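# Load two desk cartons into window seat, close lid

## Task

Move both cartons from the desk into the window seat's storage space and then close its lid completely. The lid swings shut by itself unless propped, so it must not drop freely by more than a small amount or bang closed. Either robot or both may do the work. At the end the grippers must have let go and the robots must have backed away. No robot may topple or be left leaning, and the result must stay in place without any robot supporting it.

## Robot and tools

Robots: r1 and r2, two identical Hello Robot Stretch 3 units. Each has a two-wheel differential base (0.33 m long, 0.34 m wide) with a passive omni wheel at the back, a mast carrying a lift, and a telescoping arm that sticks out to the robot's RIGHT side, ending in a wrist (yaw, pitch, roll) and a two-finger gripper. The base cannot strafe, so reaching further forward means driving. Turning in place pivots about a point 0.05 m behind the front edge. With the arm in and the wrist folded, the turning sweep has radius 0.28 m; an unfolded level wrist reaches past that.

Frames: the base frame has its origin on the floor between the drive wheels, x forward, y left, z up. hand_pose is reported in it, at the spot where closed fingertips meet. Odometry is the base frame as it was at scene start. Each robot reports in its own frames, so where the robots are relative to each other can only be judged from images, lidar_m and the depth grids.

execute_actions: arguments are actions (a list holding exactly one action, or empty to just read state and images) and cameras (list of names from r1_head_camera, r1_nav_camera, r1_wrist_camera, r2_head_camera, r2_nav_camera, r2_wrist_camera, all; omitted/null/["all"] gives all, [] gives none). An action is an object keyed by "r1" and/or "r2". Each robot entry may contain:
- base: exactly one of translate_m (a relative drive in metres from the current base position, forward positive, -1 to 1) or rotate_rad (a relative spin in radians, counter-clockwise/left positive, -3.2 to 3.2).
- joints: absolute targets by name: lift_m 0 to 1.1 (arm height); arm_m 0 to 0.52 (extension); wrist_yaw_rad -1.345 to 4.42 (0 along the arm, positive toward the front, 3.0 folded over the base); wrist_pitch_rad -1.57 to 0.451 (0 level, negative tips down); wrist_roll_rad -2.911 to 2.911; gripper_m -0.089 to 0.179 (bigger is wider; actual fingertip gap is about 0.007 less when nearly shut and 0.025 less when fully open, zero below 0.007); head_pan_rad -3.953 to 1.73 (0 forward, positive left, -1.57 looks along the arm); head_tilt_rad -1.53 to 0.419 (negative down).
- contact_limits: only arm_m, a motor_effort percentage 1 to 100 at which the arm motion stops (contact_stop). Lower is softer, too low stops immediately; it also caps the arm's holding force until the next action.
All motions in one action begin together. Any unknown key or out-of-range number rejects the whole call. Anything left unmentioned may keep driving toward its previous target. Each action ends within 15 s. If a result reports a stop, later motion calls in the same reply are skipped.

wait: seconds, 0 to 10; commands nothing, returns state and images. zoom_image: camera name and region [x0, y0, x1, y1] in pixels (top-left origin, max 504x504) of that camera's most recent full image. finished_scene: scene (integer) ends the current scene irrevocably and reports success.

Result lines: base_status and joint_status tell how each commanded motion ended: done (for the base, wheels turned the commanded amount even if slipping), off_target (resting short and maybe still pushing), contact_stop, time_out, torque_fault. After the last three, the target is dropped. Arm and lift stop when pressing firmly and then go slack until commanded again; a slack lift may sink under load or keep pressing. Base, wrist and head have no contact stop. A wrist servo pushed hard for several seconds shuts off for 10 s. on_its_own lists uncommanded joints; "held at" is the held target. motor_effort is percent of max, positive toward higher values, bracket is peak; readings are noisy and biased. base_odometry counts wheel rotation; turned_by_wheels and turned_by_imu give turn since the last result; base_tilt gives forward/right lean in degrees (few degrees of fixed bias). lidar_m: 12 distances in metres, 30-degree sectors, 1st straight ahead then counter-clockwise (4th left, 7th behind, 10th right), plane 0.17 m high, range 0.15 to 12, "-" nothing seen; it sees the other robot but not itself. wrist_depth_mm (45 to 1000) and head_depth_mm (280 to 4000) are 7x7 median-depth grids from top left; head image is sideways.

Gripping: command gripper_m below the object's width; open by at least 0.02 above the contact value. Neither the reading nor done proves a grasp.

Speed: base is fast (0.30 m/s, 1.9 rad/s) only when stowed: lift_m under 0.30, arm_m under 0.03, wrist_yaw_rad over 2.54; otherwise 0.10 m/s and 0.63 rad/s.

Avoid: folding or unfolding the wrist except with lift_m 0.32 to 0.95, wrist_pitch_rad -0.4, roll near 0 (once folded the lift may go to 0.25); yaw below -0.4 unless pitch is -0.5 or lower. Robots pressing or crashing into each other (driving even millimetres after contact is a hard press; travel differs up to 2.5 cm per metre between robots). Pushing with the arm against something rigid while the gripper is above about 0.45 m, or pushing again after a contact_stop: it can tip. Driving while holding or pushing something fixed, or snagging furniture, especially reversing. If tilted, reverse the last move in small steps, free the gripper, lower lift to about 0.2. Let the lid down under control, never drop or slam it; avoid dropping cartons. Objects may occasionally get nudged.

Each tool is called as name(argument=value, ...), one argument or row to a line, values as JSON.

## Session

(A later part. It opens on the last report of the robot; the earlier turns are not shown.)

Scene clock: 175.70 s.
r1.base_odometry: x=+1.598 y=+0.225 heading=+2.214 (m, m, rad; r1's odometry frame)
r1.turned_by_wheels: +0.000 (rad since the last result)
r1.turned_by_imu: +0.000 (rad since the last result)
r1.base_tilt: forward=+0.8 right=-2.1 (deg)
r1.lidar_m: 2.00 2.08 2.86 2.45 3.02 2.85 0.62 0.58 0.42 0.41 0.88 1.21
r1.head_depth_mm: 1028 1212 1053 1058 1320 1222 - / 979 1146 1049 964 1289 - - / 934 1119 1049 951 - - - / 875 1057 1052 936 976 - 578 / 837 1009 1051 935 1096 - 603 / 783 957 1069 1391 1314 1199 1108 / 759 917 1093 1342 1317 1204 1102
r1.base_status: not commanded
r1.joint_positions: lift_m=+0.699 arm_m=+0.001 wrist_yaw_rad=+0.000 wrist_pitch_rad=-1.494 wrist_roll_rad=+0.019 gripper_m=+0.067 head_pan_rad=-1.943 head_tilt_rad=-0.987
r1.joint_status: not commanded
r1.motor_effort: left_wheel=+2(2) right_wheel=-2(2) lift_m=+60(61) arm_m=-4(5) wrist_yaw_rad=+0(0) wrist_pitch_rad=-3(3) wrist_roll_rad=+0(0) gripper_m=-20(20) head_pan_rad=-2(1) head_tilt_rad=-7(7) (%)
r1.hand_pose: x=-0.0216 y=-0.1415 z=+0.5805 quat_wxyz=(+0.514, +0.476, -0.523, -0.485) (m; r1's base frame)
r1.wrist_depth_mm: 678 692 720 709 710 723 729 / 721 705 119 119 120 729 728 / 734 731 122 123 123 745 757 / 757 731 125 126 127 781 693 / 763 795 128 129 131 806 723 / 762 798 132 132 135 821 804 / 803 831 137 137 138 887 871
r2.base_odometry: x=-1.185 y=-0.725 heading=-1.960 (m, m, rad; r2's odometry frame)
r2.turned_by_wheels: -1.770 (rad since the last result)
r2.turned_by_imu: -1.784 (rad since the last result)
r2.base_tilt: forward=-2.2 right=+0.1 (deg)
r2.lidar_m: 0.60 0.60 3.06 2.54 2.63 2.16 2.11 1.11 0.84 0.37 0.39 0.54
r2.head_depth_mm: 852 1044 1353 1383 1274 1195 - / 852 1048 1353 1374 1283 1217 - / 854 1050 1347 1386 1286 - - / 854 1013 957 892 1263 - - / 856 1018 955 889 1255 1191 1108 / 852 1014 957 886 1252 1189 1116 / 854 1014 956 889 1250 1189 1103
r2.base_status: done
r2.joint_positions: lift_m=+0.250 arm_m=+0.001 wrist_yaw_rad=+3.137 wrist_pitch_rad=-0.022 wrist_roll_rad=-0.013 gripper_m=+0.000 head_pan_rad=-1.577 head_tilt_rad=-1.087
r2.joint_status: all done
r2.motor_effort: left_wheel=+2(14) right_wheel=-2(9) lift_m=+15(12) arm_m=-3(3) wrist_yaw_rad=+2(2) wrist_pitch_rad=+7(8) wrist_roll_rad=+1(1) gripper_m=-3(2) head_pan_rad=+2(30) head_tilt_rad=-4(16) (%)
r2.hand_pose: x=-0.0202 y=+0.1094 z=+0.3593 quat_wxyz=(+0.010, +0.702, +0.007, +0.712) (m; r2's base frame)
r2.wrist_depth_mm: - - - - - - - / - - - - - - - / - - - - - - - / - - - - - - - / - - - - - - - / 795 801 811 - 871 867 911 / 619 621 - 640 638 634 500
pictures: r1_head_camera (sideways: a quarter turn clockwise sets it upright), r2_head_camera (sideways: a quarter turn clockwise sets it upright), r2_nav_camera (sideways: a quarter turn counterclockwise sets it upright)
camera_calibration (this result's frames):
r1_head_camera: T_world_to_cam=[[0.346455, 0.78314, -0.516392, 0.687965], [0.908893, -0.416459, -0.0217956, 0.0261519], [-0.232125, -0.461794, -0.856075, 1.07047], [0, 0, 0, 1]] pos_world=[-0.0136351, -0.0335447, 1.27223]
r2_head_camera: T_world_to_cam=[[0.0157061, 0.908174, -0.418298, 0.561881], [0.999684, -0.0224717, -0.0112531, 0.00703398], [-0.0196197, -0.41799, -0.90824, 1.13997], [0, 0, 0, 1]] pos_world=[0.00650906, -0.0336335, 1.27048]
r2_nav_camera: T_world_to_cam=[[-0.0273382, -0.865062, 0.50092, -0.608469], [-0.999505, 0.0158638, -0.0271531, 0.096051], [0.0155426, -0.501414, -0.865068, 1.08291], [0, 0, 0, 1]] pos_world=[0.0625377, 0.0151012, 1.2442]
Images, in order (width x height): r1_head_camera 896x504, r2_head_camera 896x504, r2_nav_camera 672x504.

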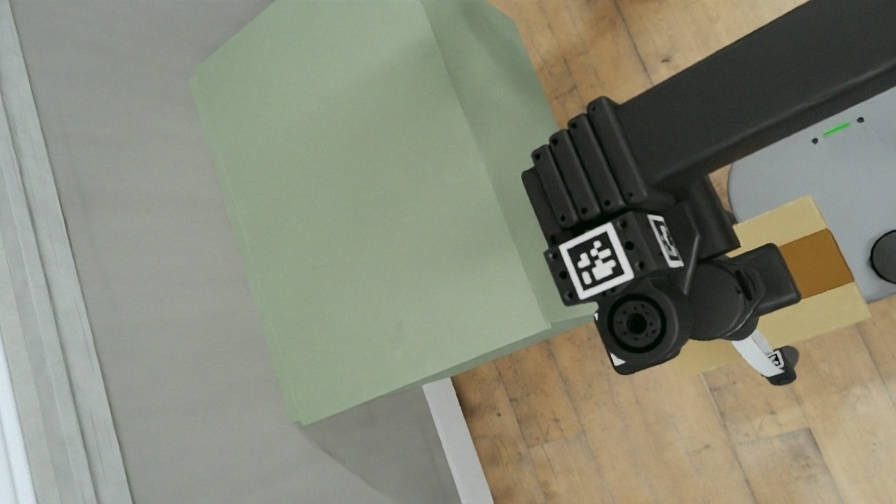

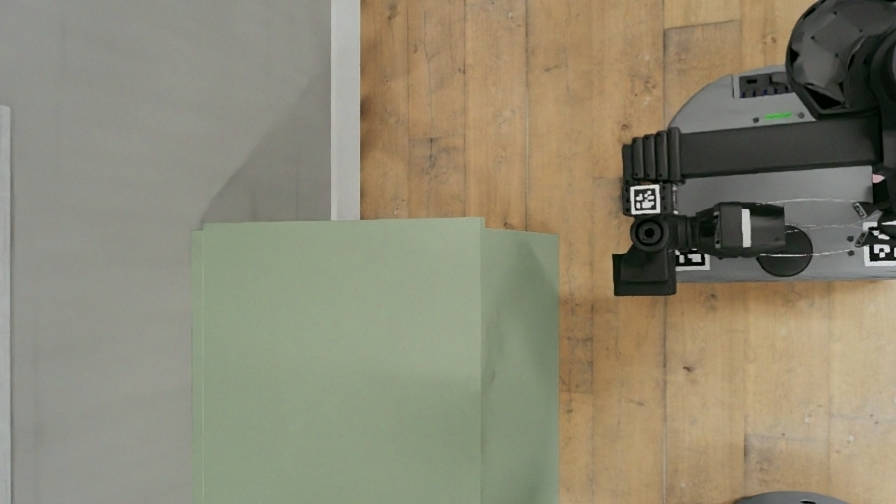

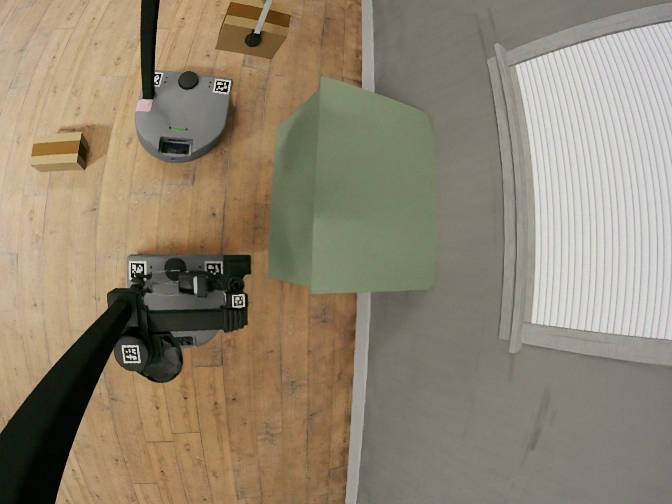

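execute_actions(
  actions=[
    {"r2":{"joints":{"lift_m":0.21,"arm_m":0.18},"contact_limits":{"arm_m":15}},"r1":{"base":{"translate_m":-0.2},"joints":{"head_pan_rad":-2.5,"head_tilt_rad":-0.9}}},
  ],
  cameras=["r2_head_camera","r1_head_camera"],
)

Scene clock: 183.13 s.
r1.base_odometry: x=+1.718 y=+0.065 heading=+2.214 (m, m, rad; r1's odometry frame)
r1.turned_by_wheels: +0.000 (rad since the last result)
r1.turned_by_imu: +0.000 (rad since the last result)
r1.base_tilt: forward=+0.8 right=-2.2 (deg)
r1.lidar_m: 2.19 2.28 2.99 2.45 3.01 2.66 0.42 0.58 0.42 0.41 0.42 1.20
r1.head_depth_mm: 2310 2090 1779 1549 1149 1113 - / 1902 2048 1782 1556 1164 1124 - / 1593 1905 1780 1546 1195 1179 - / 1370 1612 1747 1492 1330 - - / 1203 1376 1594 1009 1086 - 571 / 1072 1205 1360 989 909 - - / 969 1078 1142 993 878 824 1074
r1.base_status: done
r1.joint_positions: lift_m=+0.699 arm_m=+0.001 wrist_yaw_rad=+0.000 wrist_pitch_rad=-1.494 wrist_roll_rad=+0.019 gripper_m=+0.067 head_pan_rad=-2.493 head_tilt_rad=-0.902
r1.joint_status: all done
r1.motor_effort: left_wheel=+3(3) right_wheel=-1(5) lift_m=+60(61) arm_m=-4(4) wrist_yaw_rad=+0(0) wrist_pitch_rad=-3(3) wrist_roll_rad=+0(0) gripper_m=-20(18) head_pan_rad=-2(30) head_tilt_rad=+1(13) (%)
r1.hand_pose: x=-0.0216 y=-0.1415 z=+0.5805 quat_wxyz=(+0.514, +0.476, -0.523, -0.485) (m; r1's base frame)
r1.wrist_depth_mm: 707 711 706 729 707 744 741 / 726 722 119 119 120 748 745 / 710 726 122 123 124 692 612 / 734 764 125 126 127 683 636 / 774 780 128 129 130 627 647 / 792 798 132 133 134 796 627 / 796 804 137 137 139 842 858
r2.base_odometry: x=-1.185 y=-0.725 heading=-1.960 (m, m, rad; r2's odometry frame)
r2.turned_by_wheels: +0.000 (rad since the last result)
r2.turned_by_imu: +0.000 (rad since the last result)
r2.base_tilt: forward=-2.2 right=+0.1 (deg)
r2.lidar_m: 0.43 0.41 3.06 2.54 2.63 2.17 2.11 1.11 0.83 0.37 0.39 0.55
r2.head_depth_mm: 855 1049 1353 1390 1283 1193 - / 858 1053 1353 1385 1274 1216 - / 856 1050 1356 1385 1276 - - / 854 1014 960 896 1266 - - / 854 1013 958 897 1257 1197 1120 / 854 1015 957 884 1249 1193 1026 / 852 1015 958 886 1253 1042 968
r2.base_status: not commanded
r2.joint_positions: lift_m=+0.210 arm_m=+0.175 wrist_yaw_rad=+3.148 wrist_pitch_rad=-0.022 wrist_roll_rad=-0.013 gripper_m=+0.000 head_pan_rad=-1.577 head_tilt_rad=-1.087
r2.joint_status: arm_m contact_stop (moved +0.174 of +0.179); the others done
r2.on_its_own: arm_m is slack since a contact_stop, until your next command for it (your +0.180 is given up)
r2.motor_effort: left_wheel=+3(3) right_wheel=-2(7) lift_m=+16(18) arm_m=+0(16) wrist_yaw_rad=-5(9) wrist_pitch_rad=+7(7) wrist_roll_rad=+1(1) gripper_m=-2(2) head_pan_rad=+3(3) head_tilt_rad=-4(4) (%)
r2.contact_limits: arm_m 15 (drawing in: default 18, maximum 30; extending or still: default 26, maximum 43)
r2.hand_pose: x=-0.0229 y=-0.0643 z=+0.3193 quat_wxyz=(+0.006, +0.702, +0.010, +0.712) (m; r2's base frame)
r2.wrist_depth_mm: - - - - - - - / - - - - - - - / - - - - - - - / - - - - - - - / - - - - - - - / 720 733 777 - 774 701 727 / 560 590 - - 599 599 366
pictures: r1_head_camera (sideways: a quarter turn clockwise sets it upright), r2_head_camera (sideways: a quarter turn clockwise sets it upright)
camera_calibration (this result's frames):
r1_head_camera: T_world_to_cam=[[0.667193, 0.458323, -0.587191, 0.778242], [0.556024, -0.830996, -0.0168425, 0.0218581], [-0.495673, -0.315255, -0.809273, 1.01124], [0, 0, 0, 1]] pos_world=[-0.0301474, -0.0197242, 1.27571]
r2_head_camera: T_world_to_cam=[[0.0157071, 0.908354, -0.417907, 0.561371], [0.999684, -0.0224669, -0.0112603, 0.00704332], [-0.0196174, -0.417599, -0.90842, 1.1402], [0, 0, 0, 1]] pos_world=[0.00650914, -0.0336199, 1.27046]
Images, in order (width x height): r1_head_camera 896x504, r2_head_camera 896x504.

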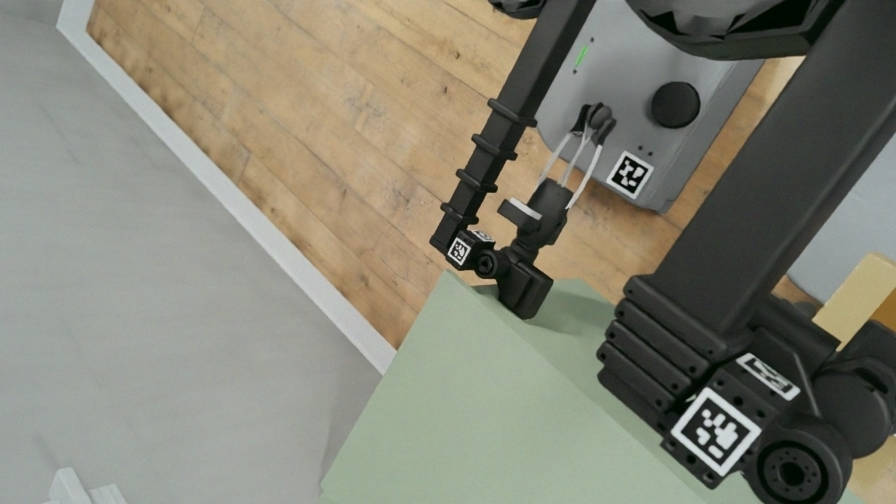

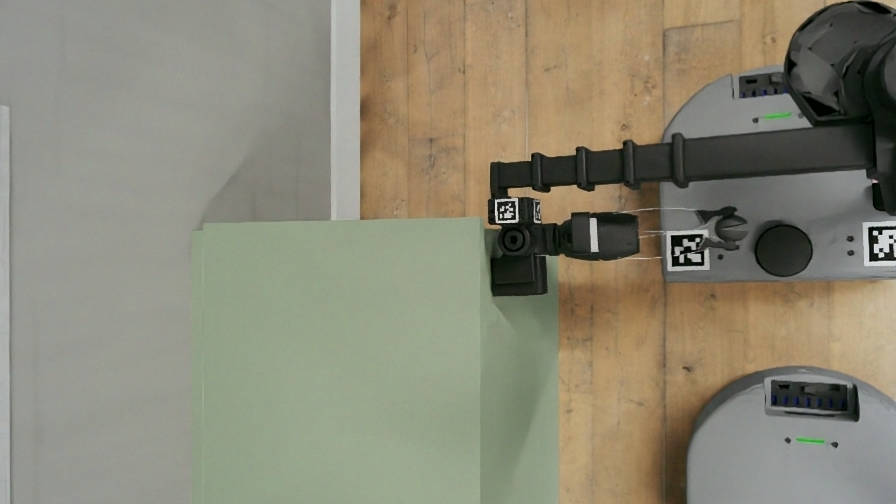

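execute_actions(
  actions=[
    {"r2":{"base":{"translate_m":0.03},"joints":{"arm_m":0.172}}},
  ],
  cameras=[],
)

execute_actions(
  actions=[
    {"r2":{"joints":{"lift_m":0.28,"arm_m":0.174},"contact_limits":{"arm_m":40}}},
  ],
  cameras=["r2_head_camera","r1_head_camera"],
)

Scene clock: 194.50 s.
r1.base_odometry: x=+1.718 y=+0.065 heading=+2.214 (m, m, rad; r1's odometry frame)
r1.turned_by_wheels: +0.000 (rad since the last result)
r1.turned_by_imu: +0.001 (rad since the last result)
r1.base_tilt: forward=+0.9 right=-2.2 (deg)
r1.lidar_m: 2.20 2.29 2.99 2.45 3.01 2.65 0.39 0.58 0.42 0.41 0.42 1.21
r1.head_depth_mm: 2315 2109 1784 1547 960 1104 - / 1905 2043 1779 1552 1147 1110 - / 1603 1889 1783 1554 1209 1133 - / 1384 1601 1748 1547 1308 - - / 1206 1371 1606 1012 1039 - 571 / 1075 1207 1357 990 910 - - / 970 1075 1137 989 878 823 1073
r1.base_status: not commanded
r1.joint_positions: lift_m=+0.699 arm_m=+0.001 wrist_yaw_rad=+0.000 wrist_pitch_rad=-1.494 wrist_roll_rad=+0.019 gripper_m=+0.067 head_pan_rad=-2.493 head_tilt_rad=-0.902
r1.joint_status: not commanded
r1.motor_effort: left_wheel=+3(3) right_wheel=-1(1) lift_m=+60(61) arm_m=-4(4) wrist_yaw_rad=+0(1) wrist_pitch_rad=-3(3) wrist_roll_rad=+0(0) gripper_m=-19(19) head_pan_rad=-3(3) head_tilt_rad=+0(2) (%)
r1.hand_pose: x=-0.0216 y=-0.1415 z=+0.5805 quat_wxyz=(+0.514, +0.476, -0.523, -0.485) (m; r1's base frame)
r1.wrist_depth_mm: 696 704 714 749 699 710 715 / 709 715 119 119 121 742 740 / 713 734 122 122 124 639 592 / 746 750 125 126 127 639 615 / 786 770 128 129 131 639 629 / 793 800 133 134 135 805 638 / 798 828 136 137 139 862 874
r2.base_odometry: x=-1.196 y=-0.752 heading=-1.959 (m, m, rad; r2's odometry frame)
r2.turned_by_wheels: +0.000 (rad since the last result)
r2.turned_by_imu: +0.000 (rad since the last result)
r2.base_tilt: forward=-2.3 right=+0.1 (deg)
r2.lidar_m: 0.40 0.38 3.05 2.54 2.63 2.20 2.13 1.12 0.84 0.37 0.39 0.55
r2.head_depth_mm: 854 1044 1360 1380 1280 1192 - / 856 1049 1359 1382 1278 1208 - / 854 1034 1302 1370 1277 - - / 858 1019 957 897 1261 - - / 854 1020 956 902 1257 1183 1108 / 856 1014 954 899 1249 1180 997 / 854 1016 953 901 1257 1045 977
r2.base_status: done
r2.joint_positions: lift_m=+0.210 arm_m=+0.172 wrist_yaw_rad=+3.142 wrist_pitch_rad=-0.022 wrist_roll_rad=-0.013 gripper_m=+0.000 head_pan_rad=-1.577 head_tilt_rad=-1.087
r2.joint_status: all done
r2.motor_effort: left_wheel=+2(8) right_wheel=-2(5) lift_m=+15(16) arm_m=-3(3) wrist_yaw_rad=-2(6) wrist_pitch_rad=+7(7) wrist_roll_rad=+0(1) gripper_m=-2(2) head_pan_rad=+3(4) head_tilt_rad=-4(4) (%)
r2.hand_pose: x=-0.0215 y=-0.0617 z=+0.3193 quat_wxyz=(+0.008, +0.702, +0.008, +0.712) (m; r2's base frame)
r2.wrist_depth_mm: - - - - - - - / - - - - - - - / - - - - - - - / - - - - - - - / - - - - - - - / 719 727 798 - 795 655 781 / 552 - - - 606 565 364
pictures: none
No camera images: the call's "cameras" was empty. Leave "cameras" out to get every camera's image.

Scene clock: 195.97 s.
r1.base_odometry: x=+1.718 y=+0.065 heading=+2.214 (m, m, rad; r1's odometry frame)
r1.turned_by_wheels: +0.000 (rad since the last result)
r1.turned_by_imu: +0.000 (rad since the last result)
r1.base_tilt: forward=+0.8 right=-2.1 (deg)
r1.lidar_m: 2.20 2.28 2.99 2.45 3.04 2.64 0.39 0.58 0.42 0.41 0.42 1.20
r1.head_depth_mm: 2315 2113 1783 1551 1143 1106 - / 1899 2064 1783 1560 1163 1103 - / 1597 1901 1775 1504 1162 1131 - / 1375 1604 1755 976 1328 - - / 1206 1379 1590 992 1075 - 570 / 1075 1206 1355 994 908 - - / 969 1076 1142 993 876 824 1079
r1.base_status: not commanded
r1.joint_positions: lift_m=+0.699 arm_m=+0.001 wrist_yaw_rad=+0.000 wrist_pitch_rad=-1.494 wrist_roll_rad=+0.019 gripper_m=+0.067 head_pan_rad=-2.493 head_tilt_rad=-0.902
r1.joint_status: not commanded
r1.motor_effort: left_wheel=+3(3) right_wheel=-1(1) lift_m=+61(60) arm_m=-4(4) wrist_yaw_rad=+0(1) wrist_pitch_rad=-3(3) wrist_roll_rad=+0(0) gripper_m=-20(19) head_pan_rad=-2(3) head_tilt_rad=+2(2) (%)
r1.hand_pose: x=-0.0216 y=-0.1415 z=+0.5805 quat_wxyz=(+0.514, +0.476, -0.523, -0.485) (m; r1's base frame)
r1.wrist_depth_mm: 669 704 704 707 705 724 740 / 706 723 119 119 120 748 723 / 712 728 121 122 123 626 597 / 727 752 125 126 127 635 611 / 762 758 128 130 130 626 633 / 774 806 133 133 134 834 647 / 791 814 136 137 139 841 847
r2.base_odometry: x=-1.196 y=-0.752 heading=-1.959 (m, m, rad; r2's odometry frame)
r2.turned_by_wheels: +0.000 (rad since the last result)
r2.turned_by_imu: +0.000 (rad since the last result)
r2.base_tilt: forward=-2.2 right=+0.1 (deg)
r2.lidar_m: 0.40 0.38 3.04 2.53 2.64 2.20 2.14 1.12 0.84 0.37 0.39 0.55
r2.head_depth_mm: 855 1050 1350 1383 1275 1197 - / 857 1053 1347 1380 1274 1214 - / 852 1032 1302 1387 1264 - - / 854 1019 952 889 1260 - - / 857 1018 957 899 1251 1187 1102 / 854 1019 954 903 1255 1180 999 / 855 1017 955 895 1256 1043 978
r2.base_status: not commanded
r2.joint_positions: lift_m=+0.280 arm_m=+0.174 wrist_yaw_rad=+3.142 wrist_pitch_rad=-0.022 wrist_roll_rad=-0.013 gripper_m=+0.000 head_pan_rad=-1.577 head_tilt_rad=-1.087
r2.joint_status: all done
r2.motor_effort: left_wheel=+2(2) right_wheel=-1(1) lift_m=+25(26) arm_m=+4(5) wrist_yaw_rad=-2(1) wrist_pitch_rad=+7(7) wrist_roll_rad=+0(0) gripper_m=-2(2) head_pan_rad=+4(3) head_tilt_rad=-4(4) (%)
r2.contact_limits: arm_m 40 (drawing in: default 18, maximum 30; extending or still: default 26, maximum 43)
r2.hand_pose: x=-0.0215 y=-0.0629 z=+0.3887 quat_wxyz=(+0.008, +0.702, +0.008, +0.712) (m; r2's base frame)
r2.wrist_depth_mm: - - - - - - - / - - - - - - - / - - - - - - - / - - - - - - - / - - - - - - - / 857 870 887 - 927 766 948 / 656 666 718 697 693 653 682
pictures: r1_head_camera (sideways: a quarter turn clockwise sets it upright), r2_head_camera (sideways: a quarter turn clockwise sets it upright)
camera_calibration (this result's frames):
r1_head_camera: T_world_to_cam=[[0.667193, 0.458323, -0.587191, 0.778242], [0.556024, -0.830996, -0.0168424, 0.0218581], [-0.495673, -0.315255, -0.809273, 1.01124], [0, 0, 0, 1]] pos_world=[-0.0301474, -0.0197242, 1.27571]
r2_head_camera: T_world_to_cam=[[0.0157068, 0.908354, -0.417908, 0.561371], [0.999684, -0.0224665, -0.0112603, 0.00704332], [-0.0196173, -0.417599, -0.90842, 1.1402], [0, 0, 0, 1]] pos_world=[0.00650915, -0.03362, 1.27046]
Images, in order (width x height): r1_head_camera 896x504, r2_head_camera 896x504.

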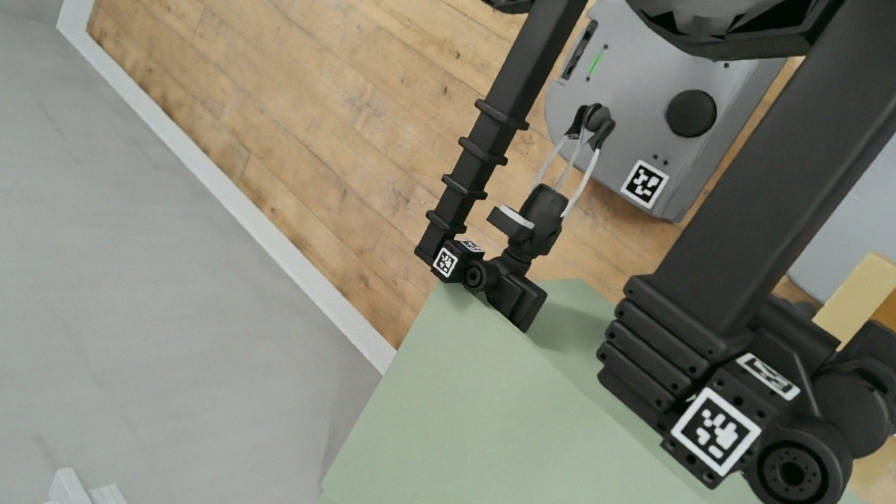

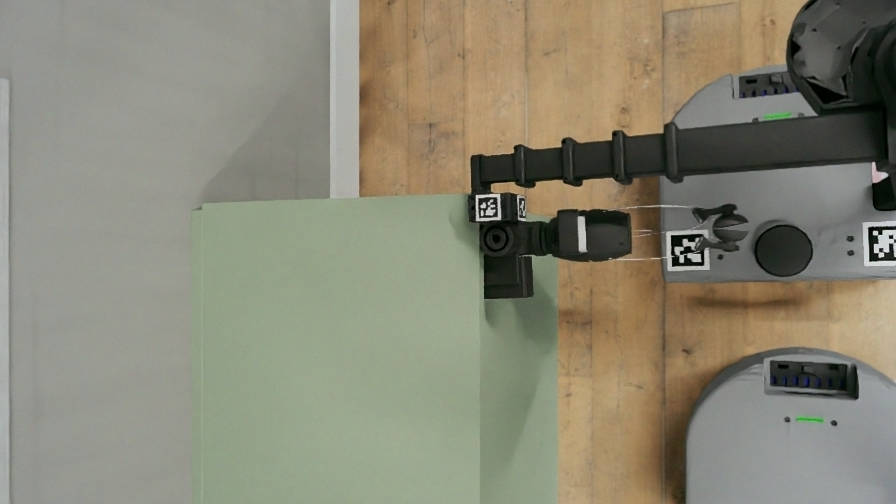

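execute_actions(
  actions=[
    {"r2":{"base":{"translate_m":-0.035},"joints":{"lift_m":0.29}}},
  ],
  cameras=[],
)

execute_actions(
  actions=[
    {"r2":{"joints":{"lift_m":0.33,"arm_m":0.176},"contact_limits":{"arm_m":40}}},
  ],
  cameras=["r2_head_camera","r1_head_camera"],
)

Scene clock: 202.80 s.
r1.base_odometry: x=+1.718 y=+0.065 heading=+2.214 (m, m, rad; r1's odometry frame)
r1.turned_by_wheels: +0.000 (rad since the last result)
r1.turned_by_imu: +0.000 (rad since the last result)
r1.base_tilt: forward=+0.9 right=-2.1 (deg)
r1.lidar_m: 2.19 2.28 2.99 2.45 3.02 2.64 0.43 0.57 0.42 0.41 0.42 1.20
r1.head_depth_mm: 2316 2094 1788 1556 1175 1116 - / 1903 2052 1800 1555 1165 1126 - / 1590 1909 1791 1479 1210 1202 - / 1380 1593 1741 985 1345 - - / 1199 1373 1597 985 1118 - 570 / 1071 1202 1362 988 899 - - / 969 1078 1132 986 871 815 1074
r1.base_status: not commanded
r1.joint_positions: lift_m=+0.699 arm_m=+0.001 wrist_yaw_rad=+0.000 wrist_pitch_rad=-1.494 wrist_roll_rad=+0.019 gripper_m=+0.067 head_pan_rad=-2.493 head_tilt_rad=-0.902
r1.joint_status: not commanded
r1.motor_effort: left_wheel=+3(3) right_wheel=-1(1) lift_m=+60(60) arm_m=-4(5) wrist_yaw_rad=-1(0) wrist_pitch_rad=-3(3) wrist_roll_rad=+0(0) gripper_m=-20(19) head_pan_rad=-3(3) head_tilt_rad=+2(0) (%)
r1.hand_pose: x=-0.0216 y=-0.1415 z=+0.5805 quat_wxyz=(+0.514, +0.476, -0.523, -0.485) (m; r1's base frame)
r1.wrist_depth_mm: 705 695 703 716 701 726 739 / 708 717 119 119 120 762 727 / 745 732 122 123 123 717 595 / 730 752 125 126 127 699 616 / 779 742 129 130 131 658 632 / 782 797 132 133 135 812 647 / 778 801 137 138 139 812 855
r2.base_odometry: x=-1.183 y=-0.720 heading=-1.959 (m, m, rad; r2's odometry frame)
r2.turned_by_wheels: +0.000 (rad since the last result)
r2.turned_by_imu: +0.000 (rad since the last result)
r2.base_tilt: forward=-2.1 right=+0.1 (deg)
r2.lidar_m: 0.44 0.41 3.06 2.54 2.63 2.16 2.10 1.12 0.83 0.37 0.39 0.55
r2.head_depth_mm: 854 1045 1352 1383 1278 1188 - / 850 1043 1349 1377 1271 1208 - / 853 1045 1365 1390 1283 - - / 855 1016 949 883 1257 - - / 855 1014 951 892 1257 1192 1112 / 853 1019 952 889 1248 1190 1023 / 853 1013 950 890 1251 1045 976
r2.base_status: done
r2.joint_positions: lift_m=+0.289 arm_m=+0.174 wrist_yaw_rad=+3.142 wrist_pitch_rad=-0.022 wrist_roll_rad=-0.013 gripper_m=+0.000 head_pan_rad=-1.577 head_tilt_rad=-1.087
r2.joint_status: all done
r2.motor_effort: left_wheel=+4(7) right_wheel=-6(13) lift_m=+32(33) arm_m=+4(4) wrist_yaw_rad=-2(2) wrist_pitch_rad=+7(7) wrist_roll_rad=+0(1) gripper_m=-2(3) head_pan_rad=+3(3) head_tilt_rad=-4(4) (%)
r2.hand_pose: x=-0.0215 y=-0.0629 z=+0.3982 quat_wxyz=(+0.008, +0.702, +0.008, +0.712) (m; r2's base frame)
r2.wrist_depth_mm: - - - - - - - / - - - - - - - / - - - - - - - / - - - - - - - / - - - - - - - / 878 901 907 - 954 763 - / 665 679 694 702 703 662 714
pictures: none
No camera images: the call's "cameras" was empty. Leave "cameras" out to get every camera's image.

Scene clock: 203.97 s.
r1.base_odometry: x=+1.718 y=+0.065 heading=+2.214 (m, m, rad; r1's odometry frame)
r1.turned_by_wheels: +0.000 (rad since the last result)
r1.turned_by_imu: +0.000 (rad since the last result)
r1.base_tilt: forward=+0.9 right=-2.1 (deg)
r1.lidar_m: 2.20 2.28 2.99 2.45 3.01 2.65 0.43 0.58 0.42 0.41 0.42 1.21
r1.head_depth_mm: 2318 2099 1772 1552 1202 1119 - / 1909 2064 1791 1479 1167 1127 - / 1606 1901 1777 947 1225 1198 - / 1376 1607 1752 949 1364 - - / 1211 1375 1598 946 1113 - 571 / 1075 1215 1335 948 878 - - / 962 1075 1136 967 834 859 1072
r1.base_status: not commanded
r1.joint_positions: lift_m=+0.699 arm_m=+0.001 wrist_yaw_rad=+0.000 wrist_pitch_rad=-1.494 wrist_roll_rad=+0.019 gripper_m=+0.067 head_pan_rad=-2.493 head_tilt_rad=-0.902
r1.joint_status: not commanded
r1.motor_effort: left_wheel=+3(3) right_wheel=-1(1) lift_m=+60(60) arm_m=-4(4) wrist_yaw_rad=+0(0) wrist_pitch_rad=-3(3) wrist_roll_rad=+0(0) gripper_m=-19(20) head_pan_rad=-2(3) head_tilt_rad=+2(3) (%)
r1.hand_pose: x=-0.0216 y=-0.1415 z=+0.5805 quat_wxyz=(+0.514, +0.476, -0.523, -0.485) (m; r1's base frame)
r1.wrist_depth_mm: 680 718 714 684 724 736 737 / 701 727 119 119 121 743 768 / 718 742 122 122 124 722 599 / 745 747 125 126 128 681 618 / 776 757 129 130 131 647 634 / 772 792 132 133 134 803 643 / 817 815 137 137 139 865 863
r2.base_odometry: x=-1.183 y=-0.720 heading=-1.959 (m, m, rad; r2's odometry frame)
r2.turned_by_wheels: +0.000 (rad since the last result)
r2.turned_by_imu: +0.000 (rad since the last result)
r2.base_tilt: forward=-2.2 right=+0.1 (deg)
r2.lidar_m: 0.44 0.41 3.06 2.54 2.63 2.16 2.10 1.12 0.84 0.37 0.39 0.55
r2.head_depth_mm: 853 1049 1350 1381 1284 1190 - / 854 1050 1357 1380 1274 1214 - / 852 1043 1353 1400 1272 - - / 854 1011 926 841 1236 - - / 853 1007 922 854 1251 1193 1116 / 854 1010 921 852 1251 1193 1027 / 851 1011 922 851 1258 1039 977
r2.base_status: not commanded
r2.joint_positions: lift_m=+0.329 arm_m=+0.176 wrist_yaw_rad=+3.144 wrist_pitch_rad=-0.022 wrist_roll_rad=-0.013 gripper_m=+0.000 head_pan_rad=-1.577 head_tilt_rad=-1.087
r2.joint_status: all done
r2.motor_effort: left_wheel=+2(4) right_wheel=-2(5) lift_m=+32(36) arm_m=+4(10) wrist_yaw_rad=-3(4) wrist_pitch_rad=+7(7) wrist_roll_rad=+1(1) gripper_m=-3(2) head_pan_rad=+4(3) head_tilt_rad=-4(4) (%)
r2.contact_limits: arm_m 40 (drawing in: default 18, maximum 30; extending or still: default 26, maximum 43)
r2.hand_pose: x=-0.0220 y=-0.0648 z=+0.4382 quat_wxyz=(+0.007, +0.702, +0.009, +0.712) (m; r2's base frame)
r2.wrist_depth_mm: - - - - - - - / - - - - - - - / - - - - - - - / - - - - - - - / - - - - - - - / 942 964 - - - - - / 738 743 769 722 782 700 768
pictures: r1_head_camera (sideways: a quarter turn clockwise sets it upright), r2_head_camera (sideways: a quarter turn clockwise sets it upright)
camera_calibration (this result's frames):
r1_head_camera: T_world_to_cam=[[0.667193, 0.458323, -0.587191, 0.778242], [0.556024, -0.830996, -0.0168425, 0.0218581], [-0.495673, -0.315255, -0.809273, 1.01124], [0, 0, 0, 1]] pos_world=[-0.0301474, -0.0197242, 1.27571]
r2_head_camera: T_world_to_cam=[[0.0156998, 0.908354, -0.417908, 0.561371], [0.999684, -0.0224589, -0.0112603, 0.00704332], [-0.0196141, -0.417599, -0.90842, 1.1402], [0, 0, 0, 1]] pos_world=[0.00650941, -0.0336199, 1.27046]
Images, in order (width x height): r1_head_camera 896x504, r2_head_camera 896x504.

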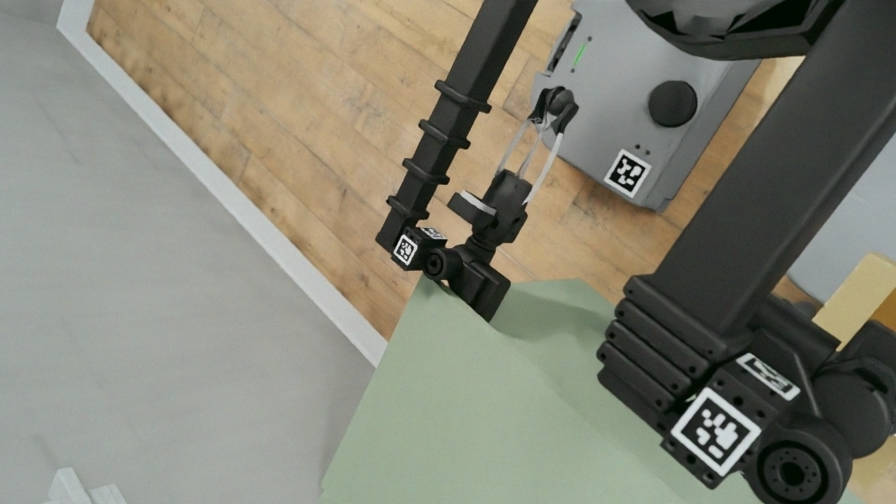

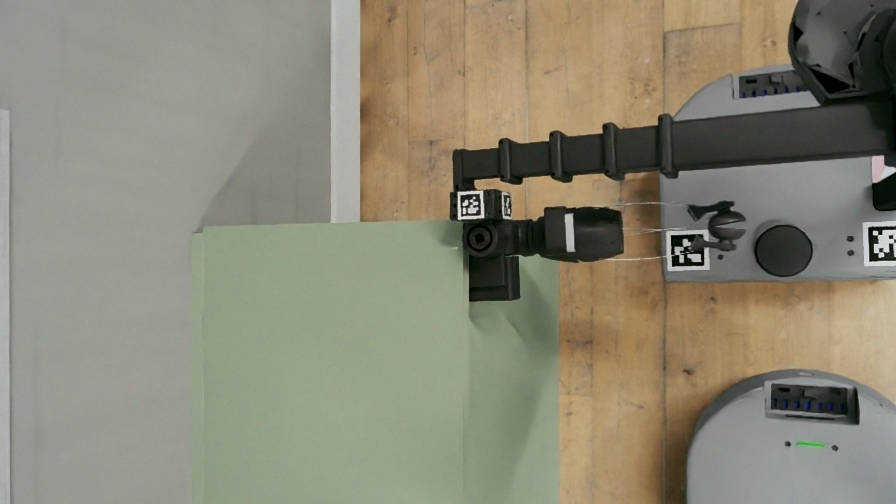

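execute_actions(
  actions=[
    {"r2":{"joints":{"lift_m":0.36,"arm_m":0.18},"contact_limits":{"arm_m":40}}},
  ],
  cameras=["r2_head_camera"],
)

zoom_image(
  camera="r2_head_camera",
  region=[400,170,580,330],
)

Scene clock: 210.47 s.
r1.base_odometry: x=+1.718 y=+0.065 heading=+2.214 (m, m, rad; r1's odometry frame)
r1.turned_by_wheels: +0.000 (rad since the last result)
r1.turned_by_imu: +0.000 (rad since the last result)
r1.base_tilt: forward=+0.9 right=-2.2 (deg)
r1.lidar_m: 2.19 2.29 2.99 2.44 3.02 2.65 0.43 0.57 0.42 0.41 0.42 1.20
r1.head_depth_mm: 2304 2104 1788 1565 1203 1116 - / 1909 2045 1784 1483 1179 1129 - / 1596 1888 1776 921 1329 1193 - / 1372 1594 1753 932 1376 - - / 1209 1373 1603 928 1117 - 572 / 1073 1204 1332 918 908 - - / 968 1069 1139 939 818 861 1073
r1.base_status: not commanded
r1.joint_positions: lift_m=+0.699 arm_m=+0.001 wrist_yaw_rad=+0.000 wrist_pitch_rad=-1.494 wrist_roll_rad=+0.019 gripper_m=+0.067 head_pan_rad=-2.493 head_tilt_rad=-0.902
r1.joint_status: not commanded
r1.motor_effort: left_wheel=+3(3) right_wheel=-1(1) lift_m=+61(60) arm_m=-4(4) wrist_yaw_rad=+0(0) wrist_pitch_rad=-3(3) wrist_roll_rad=+0(0) gripper_m=-20(19) head_pan_rad=-3(3) head_tilt_rad=+1(2) (%)
r1.hand_pose: x=-0.0216 y=-0.1415 z=+0.5805 quat_wxyz=(+0.514, +0.476, -0.523, -0.485) (m; r1's base frame)
r1.wrist_depth_mm: 701 718 716 721 742 743 741 / 734 715 118 119 121 737 732 / 713 720 122 123 124 707 611 / 745 758 125 125 127 694 615 / 785 762 128 130 131 650 631 / 787 814 132 133 135 799 640 / 795 834 136 136 139 862 838
r2.base_odometry: x=-1.183 y=-0.720 heading=-1.959 (m, m, rad; r2's odometry frame)
r2.turned_by_wheels: +0.000 (rad since the last result)
r2.turned_by_imu: +0.000 (rad since the last result)
r2.base_tilt: forward=-2.1 right=+0.2 (deg)
r2.lidar_m: 0.44 0.41 3.05 2.53 2.63 2.16 2.10 1.11 0.84 0.37 0.39 0.55
r2.head_depth_mm: 852 1045 1357 1377 1282 1192 - / 853 1045 1350 1384 1278 1218 - / 851 1050 1360 1411 1274 - - / 853 1009 901 811 1240 - - / 855 1006 901 837 1254 1191 1110 / 852 1003 903 837 1252 1188 1035 / 853 1000 902 837 1247 1041 970
r2.base_status: not commanded
r2.joint_positions: lift_m=+0.359 arm_m=+0.180 wrist_yaw_rad=+3.142 wrist_pitch_rad=-0.022 wrist_roll_rad=-0.013 gripper_m=+0.000 head_pan_rad=-1.577 head_tilt_rad=-1.087
r2.joint_status: all done
r2.motor_effort: left_wheel=+1(3) right_wheel=-1(2) lift_m=+32(35) arm_m=+4(9) wrist_yaw_rad=-2(3) wrist_pitch_rad=+7(7) wrist_roll_rad=+1(1) gripper_m=-2(3) head_pan_rad=+4(4) head_tilt_rad=-4(4) (%)
r2.contact_limits: arm_m 40 (drawing in: default 18, maximum 30; extending or still: default 26, maximum 43)
r2.hand_pose: x=-0.0215 y=-0.0689 z=+0.4682 quat_wxyz=(+0.008, +0.702, +0.008, +0.712) (m; r2's base frame)
r2.wrist_depth_mm: - - - - - - - / - - - - - - - / - - - - - - - / - - - - - - - / - - - - - - - / - - - - - - - / 786 778 817 790 818 719 850
pictures: r2_head_camera (sideways: a quarter turn clockwise sets it upright)
camera_calibration (this result's frames):
r2_head_camera: T_world_to_cam=[[0.0156998, 0.908354, -0.417907, 0.561371], [0.999684, -0.0224589, -0.0112603, 0.00704332], [-0.0196141, -0.417599, -0.90842, 1.1402], [0, 0, 0, 1]] pos_world=[0.00650941, -0.0336199, 1.27046]
Images, in order (width x height): r2_head_camera 896x504.

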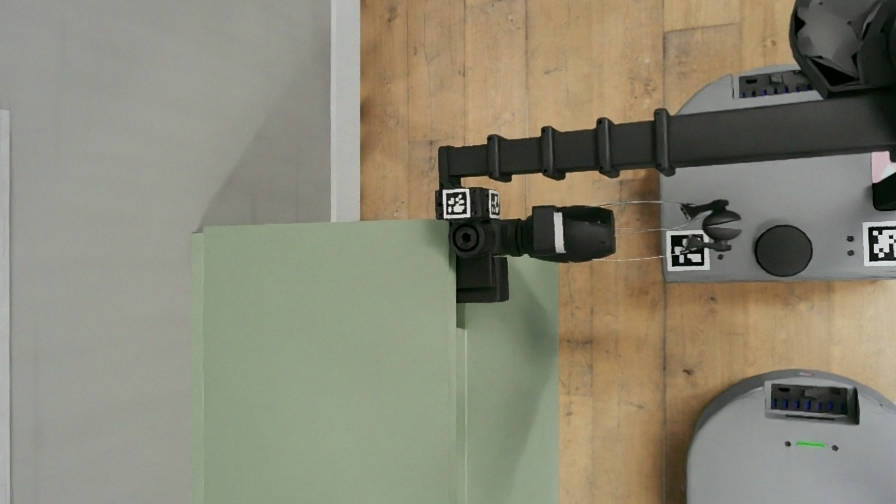

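Region (400, 170, 580, 330) of r2_head_camera's 896x504 image, scaled by 2.800, with more detail than that image has.

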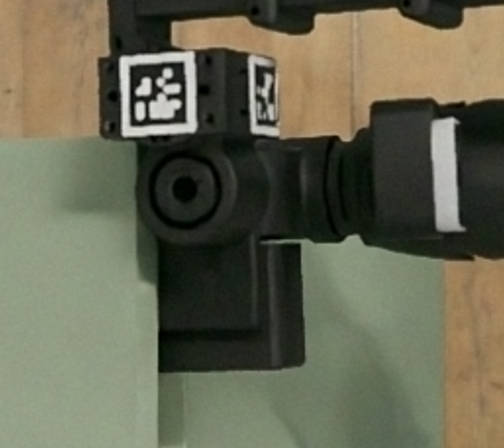

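Block is clear of the rim.

execute_actions(
  actions=[
    {"r2":{"joints":{"wrist_yaw_rad":2.7,"arm_m":0.19},"contact_limits":{"arm_m":40}}},
  ],
  cameras=[],
)

execute_actions(
  actions=[
    {"r2":{"joints":{"lift_m":0.45,"arm_m":0.22},"contact_limits":{"arm_m":40}}},
  ],
  cameras=["r2_head_camera"],
)

Scene clock: 215.23 s.
r1.base_odometry: x=+1.718 y=+0.065 heading=+2.214 (m, m, rad; r1's odometry frame)
r1.turned_by_wheels: +0.000 (rad since the last result)
r1.turned_by_imu: +0.000 (rad since the last result)
r1.base_tilt: forward=+0.7 right=-2.0 (deg)
r1.lidar_m: 2.19 2.29 3.00 2.44 3.01 2.64 0.43 0.58 0.42 0.41 0.42 1.20
r1.head_depth_mm: 2308 2099 1789 1543 1209 1110 - / 1903 2063 1776 1470 1201 1129 - / 1609 1894 1766 1488 1312 1205 - / 1371 1599 1750 914 1352 - - / 1203 1370 1599 936 1112 - 570 / 1075 1205 1327 910 911 - - / 971 1073 1136 932 811 862 1075
r1.base_status: not commanded
r1.joint_positions: lift_m=+0.699 arm_m=+0.001 wrist_yaw_rad=+0.000 wrist_pitch_rad=-1.494 wrist_roll_rad=+0.019 gripper_m=+0.067 head_pan_rad=-2.493 head_tilt_rad=-0.902
r1.joint_status: not commanded
r1.motor_effort: left_wheel=+3(3) right_wheel=-1(1) lift_m=+61(61) arm_m=-4(5) wrist_yaw_rad=+0(0) wrist_pitch_rad=-3(3) wrist_roll_rad=+0(0) gripper_m=-20(20) head_pan_rad=-3(3) head_tilt_rad=+2(2) (%)
r1.hand_pose: x=-0.0216 y=-0.1415 z=+0.5805 quat_wxyz=(+0.514, +0.476, -0.523, -0.485) (m; r1's base frame)
r1.wrist_depth_mm: 677 708 710 712 717 712 723 / 697 733 119 119 121 747 733 / 747 746 122 123 124 765 591 / 746 743 125 125 128 698 611 / 768 752 129 129 131 644 649 / 785 774 133 133 135 836 627 / 793 800 137 137 139 832 866
r2.base_odometry: x=-1.183 y=-0.720 heading=-1.960 (m, m, rad; r2's odometry frame)
r2.turned_by_wheels: +0.000 (rad since the last result)
r2.turned_by_imu: +0.000 (rad since the last result)
r2.base_tilt: forward=-2.3 right=-0.1 (deg)
r2.lidar_m: 0.44 0.41 3.03 2.54 2.63 2.16 2.10 1.11 0.84 0.37 0.39 0.55
r2.head_depth_mm: 857 1051 1352 1379 1282 1192 - / 856 1053 1361 1380 1287 1215 - / 855 1048 1360 1415 1280 - - / 858 1009 902 816 1254 - - / 859 1009 901 830 1254 1182 1112 / 857 1006 901 834 1250 1194 1029 / 856 1006 901 829 1256 1044 977
r2.base_status: not commanded
r2.joint_positions: lift_m=+0.359 arm_m=+0.187 wrist_yaw_rad=+2.711 wrist_pitch_rad=-0.022 wrist_roll_rad=-0.013 gripper_m=+0.000 head_pan_rad=-1.577 head_tilt_rad=-1.087
r2.joint_status: all done
r2.on_its_own: arm_m is at rest, and its effort (+29) is outside its rest range (-14 to +14)
r2.motor_effort: left_wheel=-4(7) right_wheel=+2(3) lift_m=+27(32) arm_m=+29(32) wrist_yaw_rad=-9(9) wrist_pitch_rad=+6(7) wrist_roll_rad=+1(1) gripper_m=-3(3) head_pan_rad=+4(3) head_tilt_rad=-5(4) (%)
r2.contact_limits: arm_m 40 (drawing in: default 18, maximum 30; extending or still: default 26, maximum 43)
r2.hand_pose: x=+0.0854 y=-0.0995 z=+0.4685 quat_wxyz=(+0.160, +0.688, -0.142, +0.694) (m; r2's base frame)
r2.wrist_depth_mm: - - - - - - - / - - - - - - - / - - - - - - 314 / - - - - - - - / - - - - - - - / - - - - 554 - - / 762 788 795 789 546 825 840
pictures: none
No camera images: the call's "cameras" was empty. Leave "cameras" out to get every camera's image.

Scene clock: 217.03 s.
r1.base_odometry: x=+1.718 y=+0.065 heading=+2.214 (m, m, rad; r1's odometry frame)
r1.turned_by_wheels: +0.000 (rad since the last result)
r1.turned_by_imu: +0.000 (rad since the last result)
r1.base_tilt: forward=+0.8 right=-2.3 (deg)
r1.lidar_m: 2.19 2.28 2.99 2.45 3.03 2.65 0.43 0.57 0.42 0.41 0.42 1.20
r1.head_depth_mm: 2320 2098 1784 1457 1207 1113 - / 1914 2070 1784 1492 1203 1128 - / 1607 1899 1790 1545 1208 1219 - / 1369 1607 1640 860 1368 - - / 1204 1375 1482 1021 1119 - 571 / 1078 1209 1266 879 960 - - / 965 1073 1121 823 1288 869 1075
r1.base_status: not commanded
r1.joint_positions: lift_m=+0.699 arm_m=+0.001 wrist_yaw_rad=+0.000 wrist_pitch_rad=-1.494 wrist_roll_rad=+0.019 gripper_m=+0.067 head_pan_rad=-2.493 head_tilt_rad=-0.902
r1.joint_status: not commanded
r1.motor_effort: left_wheel=+3(3) right_wheel=-1(1) lift_m=+60(60) arm_m=-4(4) wrist_yaw_rad=+0(0) wrist_pitch_rad=-3(3) wrist_roll_rad=+0(0) gripper_m=-21(20) head_pan_rad=-2(3) head_tilt_rad=+1(1) (%)
r1.hand_pose: x=-0.0216 y=-0.1415 z=+0.5805 quat_wxyz=(+0.514, +0.476, -0.523, -0.485) (m; r1's base frame)
r1.wrist_depth_mm: 718 708 711 703 712 710 704 / 716 737 119 119 121 743 760 / 721 722 122 122 124 769 597 / 749 749 125 126 127 704 627 / 774 763 128 130 131 647 636 / 790 799 132 133 134 843 630 / 813 813 136 138 139 876 844
r2.base_odometry: x=-1.183 y=-0.720 heading=-1.960 (m, m, rad; r2's odometry frame)
r2.turned_by_wheels: +0.000 (rad since the last result)
r2.turned_by_imu: -0.012 (rad since the last result)
r2.base_tilt: forward=-2.2 right=+0.1 (deg)
r2.lidar_m: 0.44 0.41 3.06 2.54 2.62 2.16 2.10 1.13 0.83 0.37 0.39 0.54
r2.head_depth_mm: 861 1064 1372 1383 1282 1189 - / 861 1054 1371 1377 1294 - - / 862 1059 1333 1366 1278 - - / 856 989 801 - 1263 - - / 855 988 786 1306 1264 1182 1112 / 856 984 786 1320 1253 1190 1031 / 853 984 789 1312 1255 1041 976
r2.base_status: not commanded
r2.joint_positions: lift_m=+0.450 arm_m=+0.218 wrist_yaw_rad=+2.704 wrist_pitch_rad=-0.021 wrist_roll_rad=-0.013 gripper_m=+0.000 head_pan_rad=-1.575 head_tilt_rad=-1.090
r2.joint_status: all done
r2.on_its_own: arm_m is at rest, and its effort (+19) is outside its rest range (-14 to +14)
r2.motor_effort: left_wheel=-1(23) right_wheel=+1(3) lift_m=+24(28) arm_m=+19(35) wrist_yaw_rad=-3(9) wrist_pitch_rad=+7(7) wrist_roll_rad=+1(1) gripper_m=-2(2) head_pan_rad=+3(3) head_tilt_rad=-3(4) (%)
r2.contact_limits: arm_m 40 (drawing in: default 18, maximum 30; extending or still: default 26, maximum 43)
r2.hand_pose: x=+0.0870 y=-0.1313 z=+0.5588 quat_wxyz=(+0.162, +0.687, -0.145, +0.693) (m; r2's base frame)
r2.wrist_depth_mm: - - - - - - - / - - - - - - - / - - - - - - 348 / - - - - - - 317 / - - - - - - 317 / - - - - - - - / 902 918 925 855 932 963 -
pictures: r2_head_camera (sideways: a quarter turn clockwise sets it upright)
camera_calibration (this result's frames):
r2_head_camera: T_world_to_cam=[[0.0139719, 0.909578, -0.415299, 0.557985], [0.999725, -0.0205197, -0.0113081, 0.00710527], [-0.0188074, -0.415027, -0.909615, 1.14175], [0, 0, 0, 1]] pos_world=[0.00657388, -0.0335288, 1.27036]
Images, in order (width x height): r2_head_camera 896x504.

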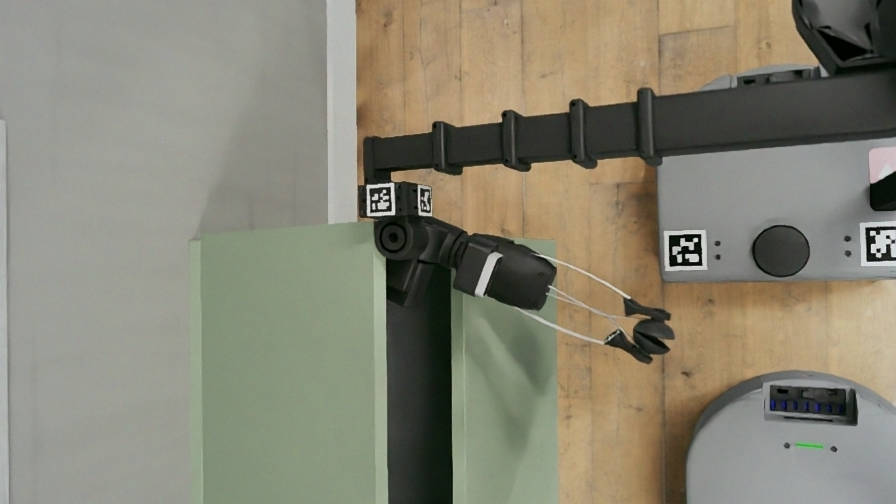

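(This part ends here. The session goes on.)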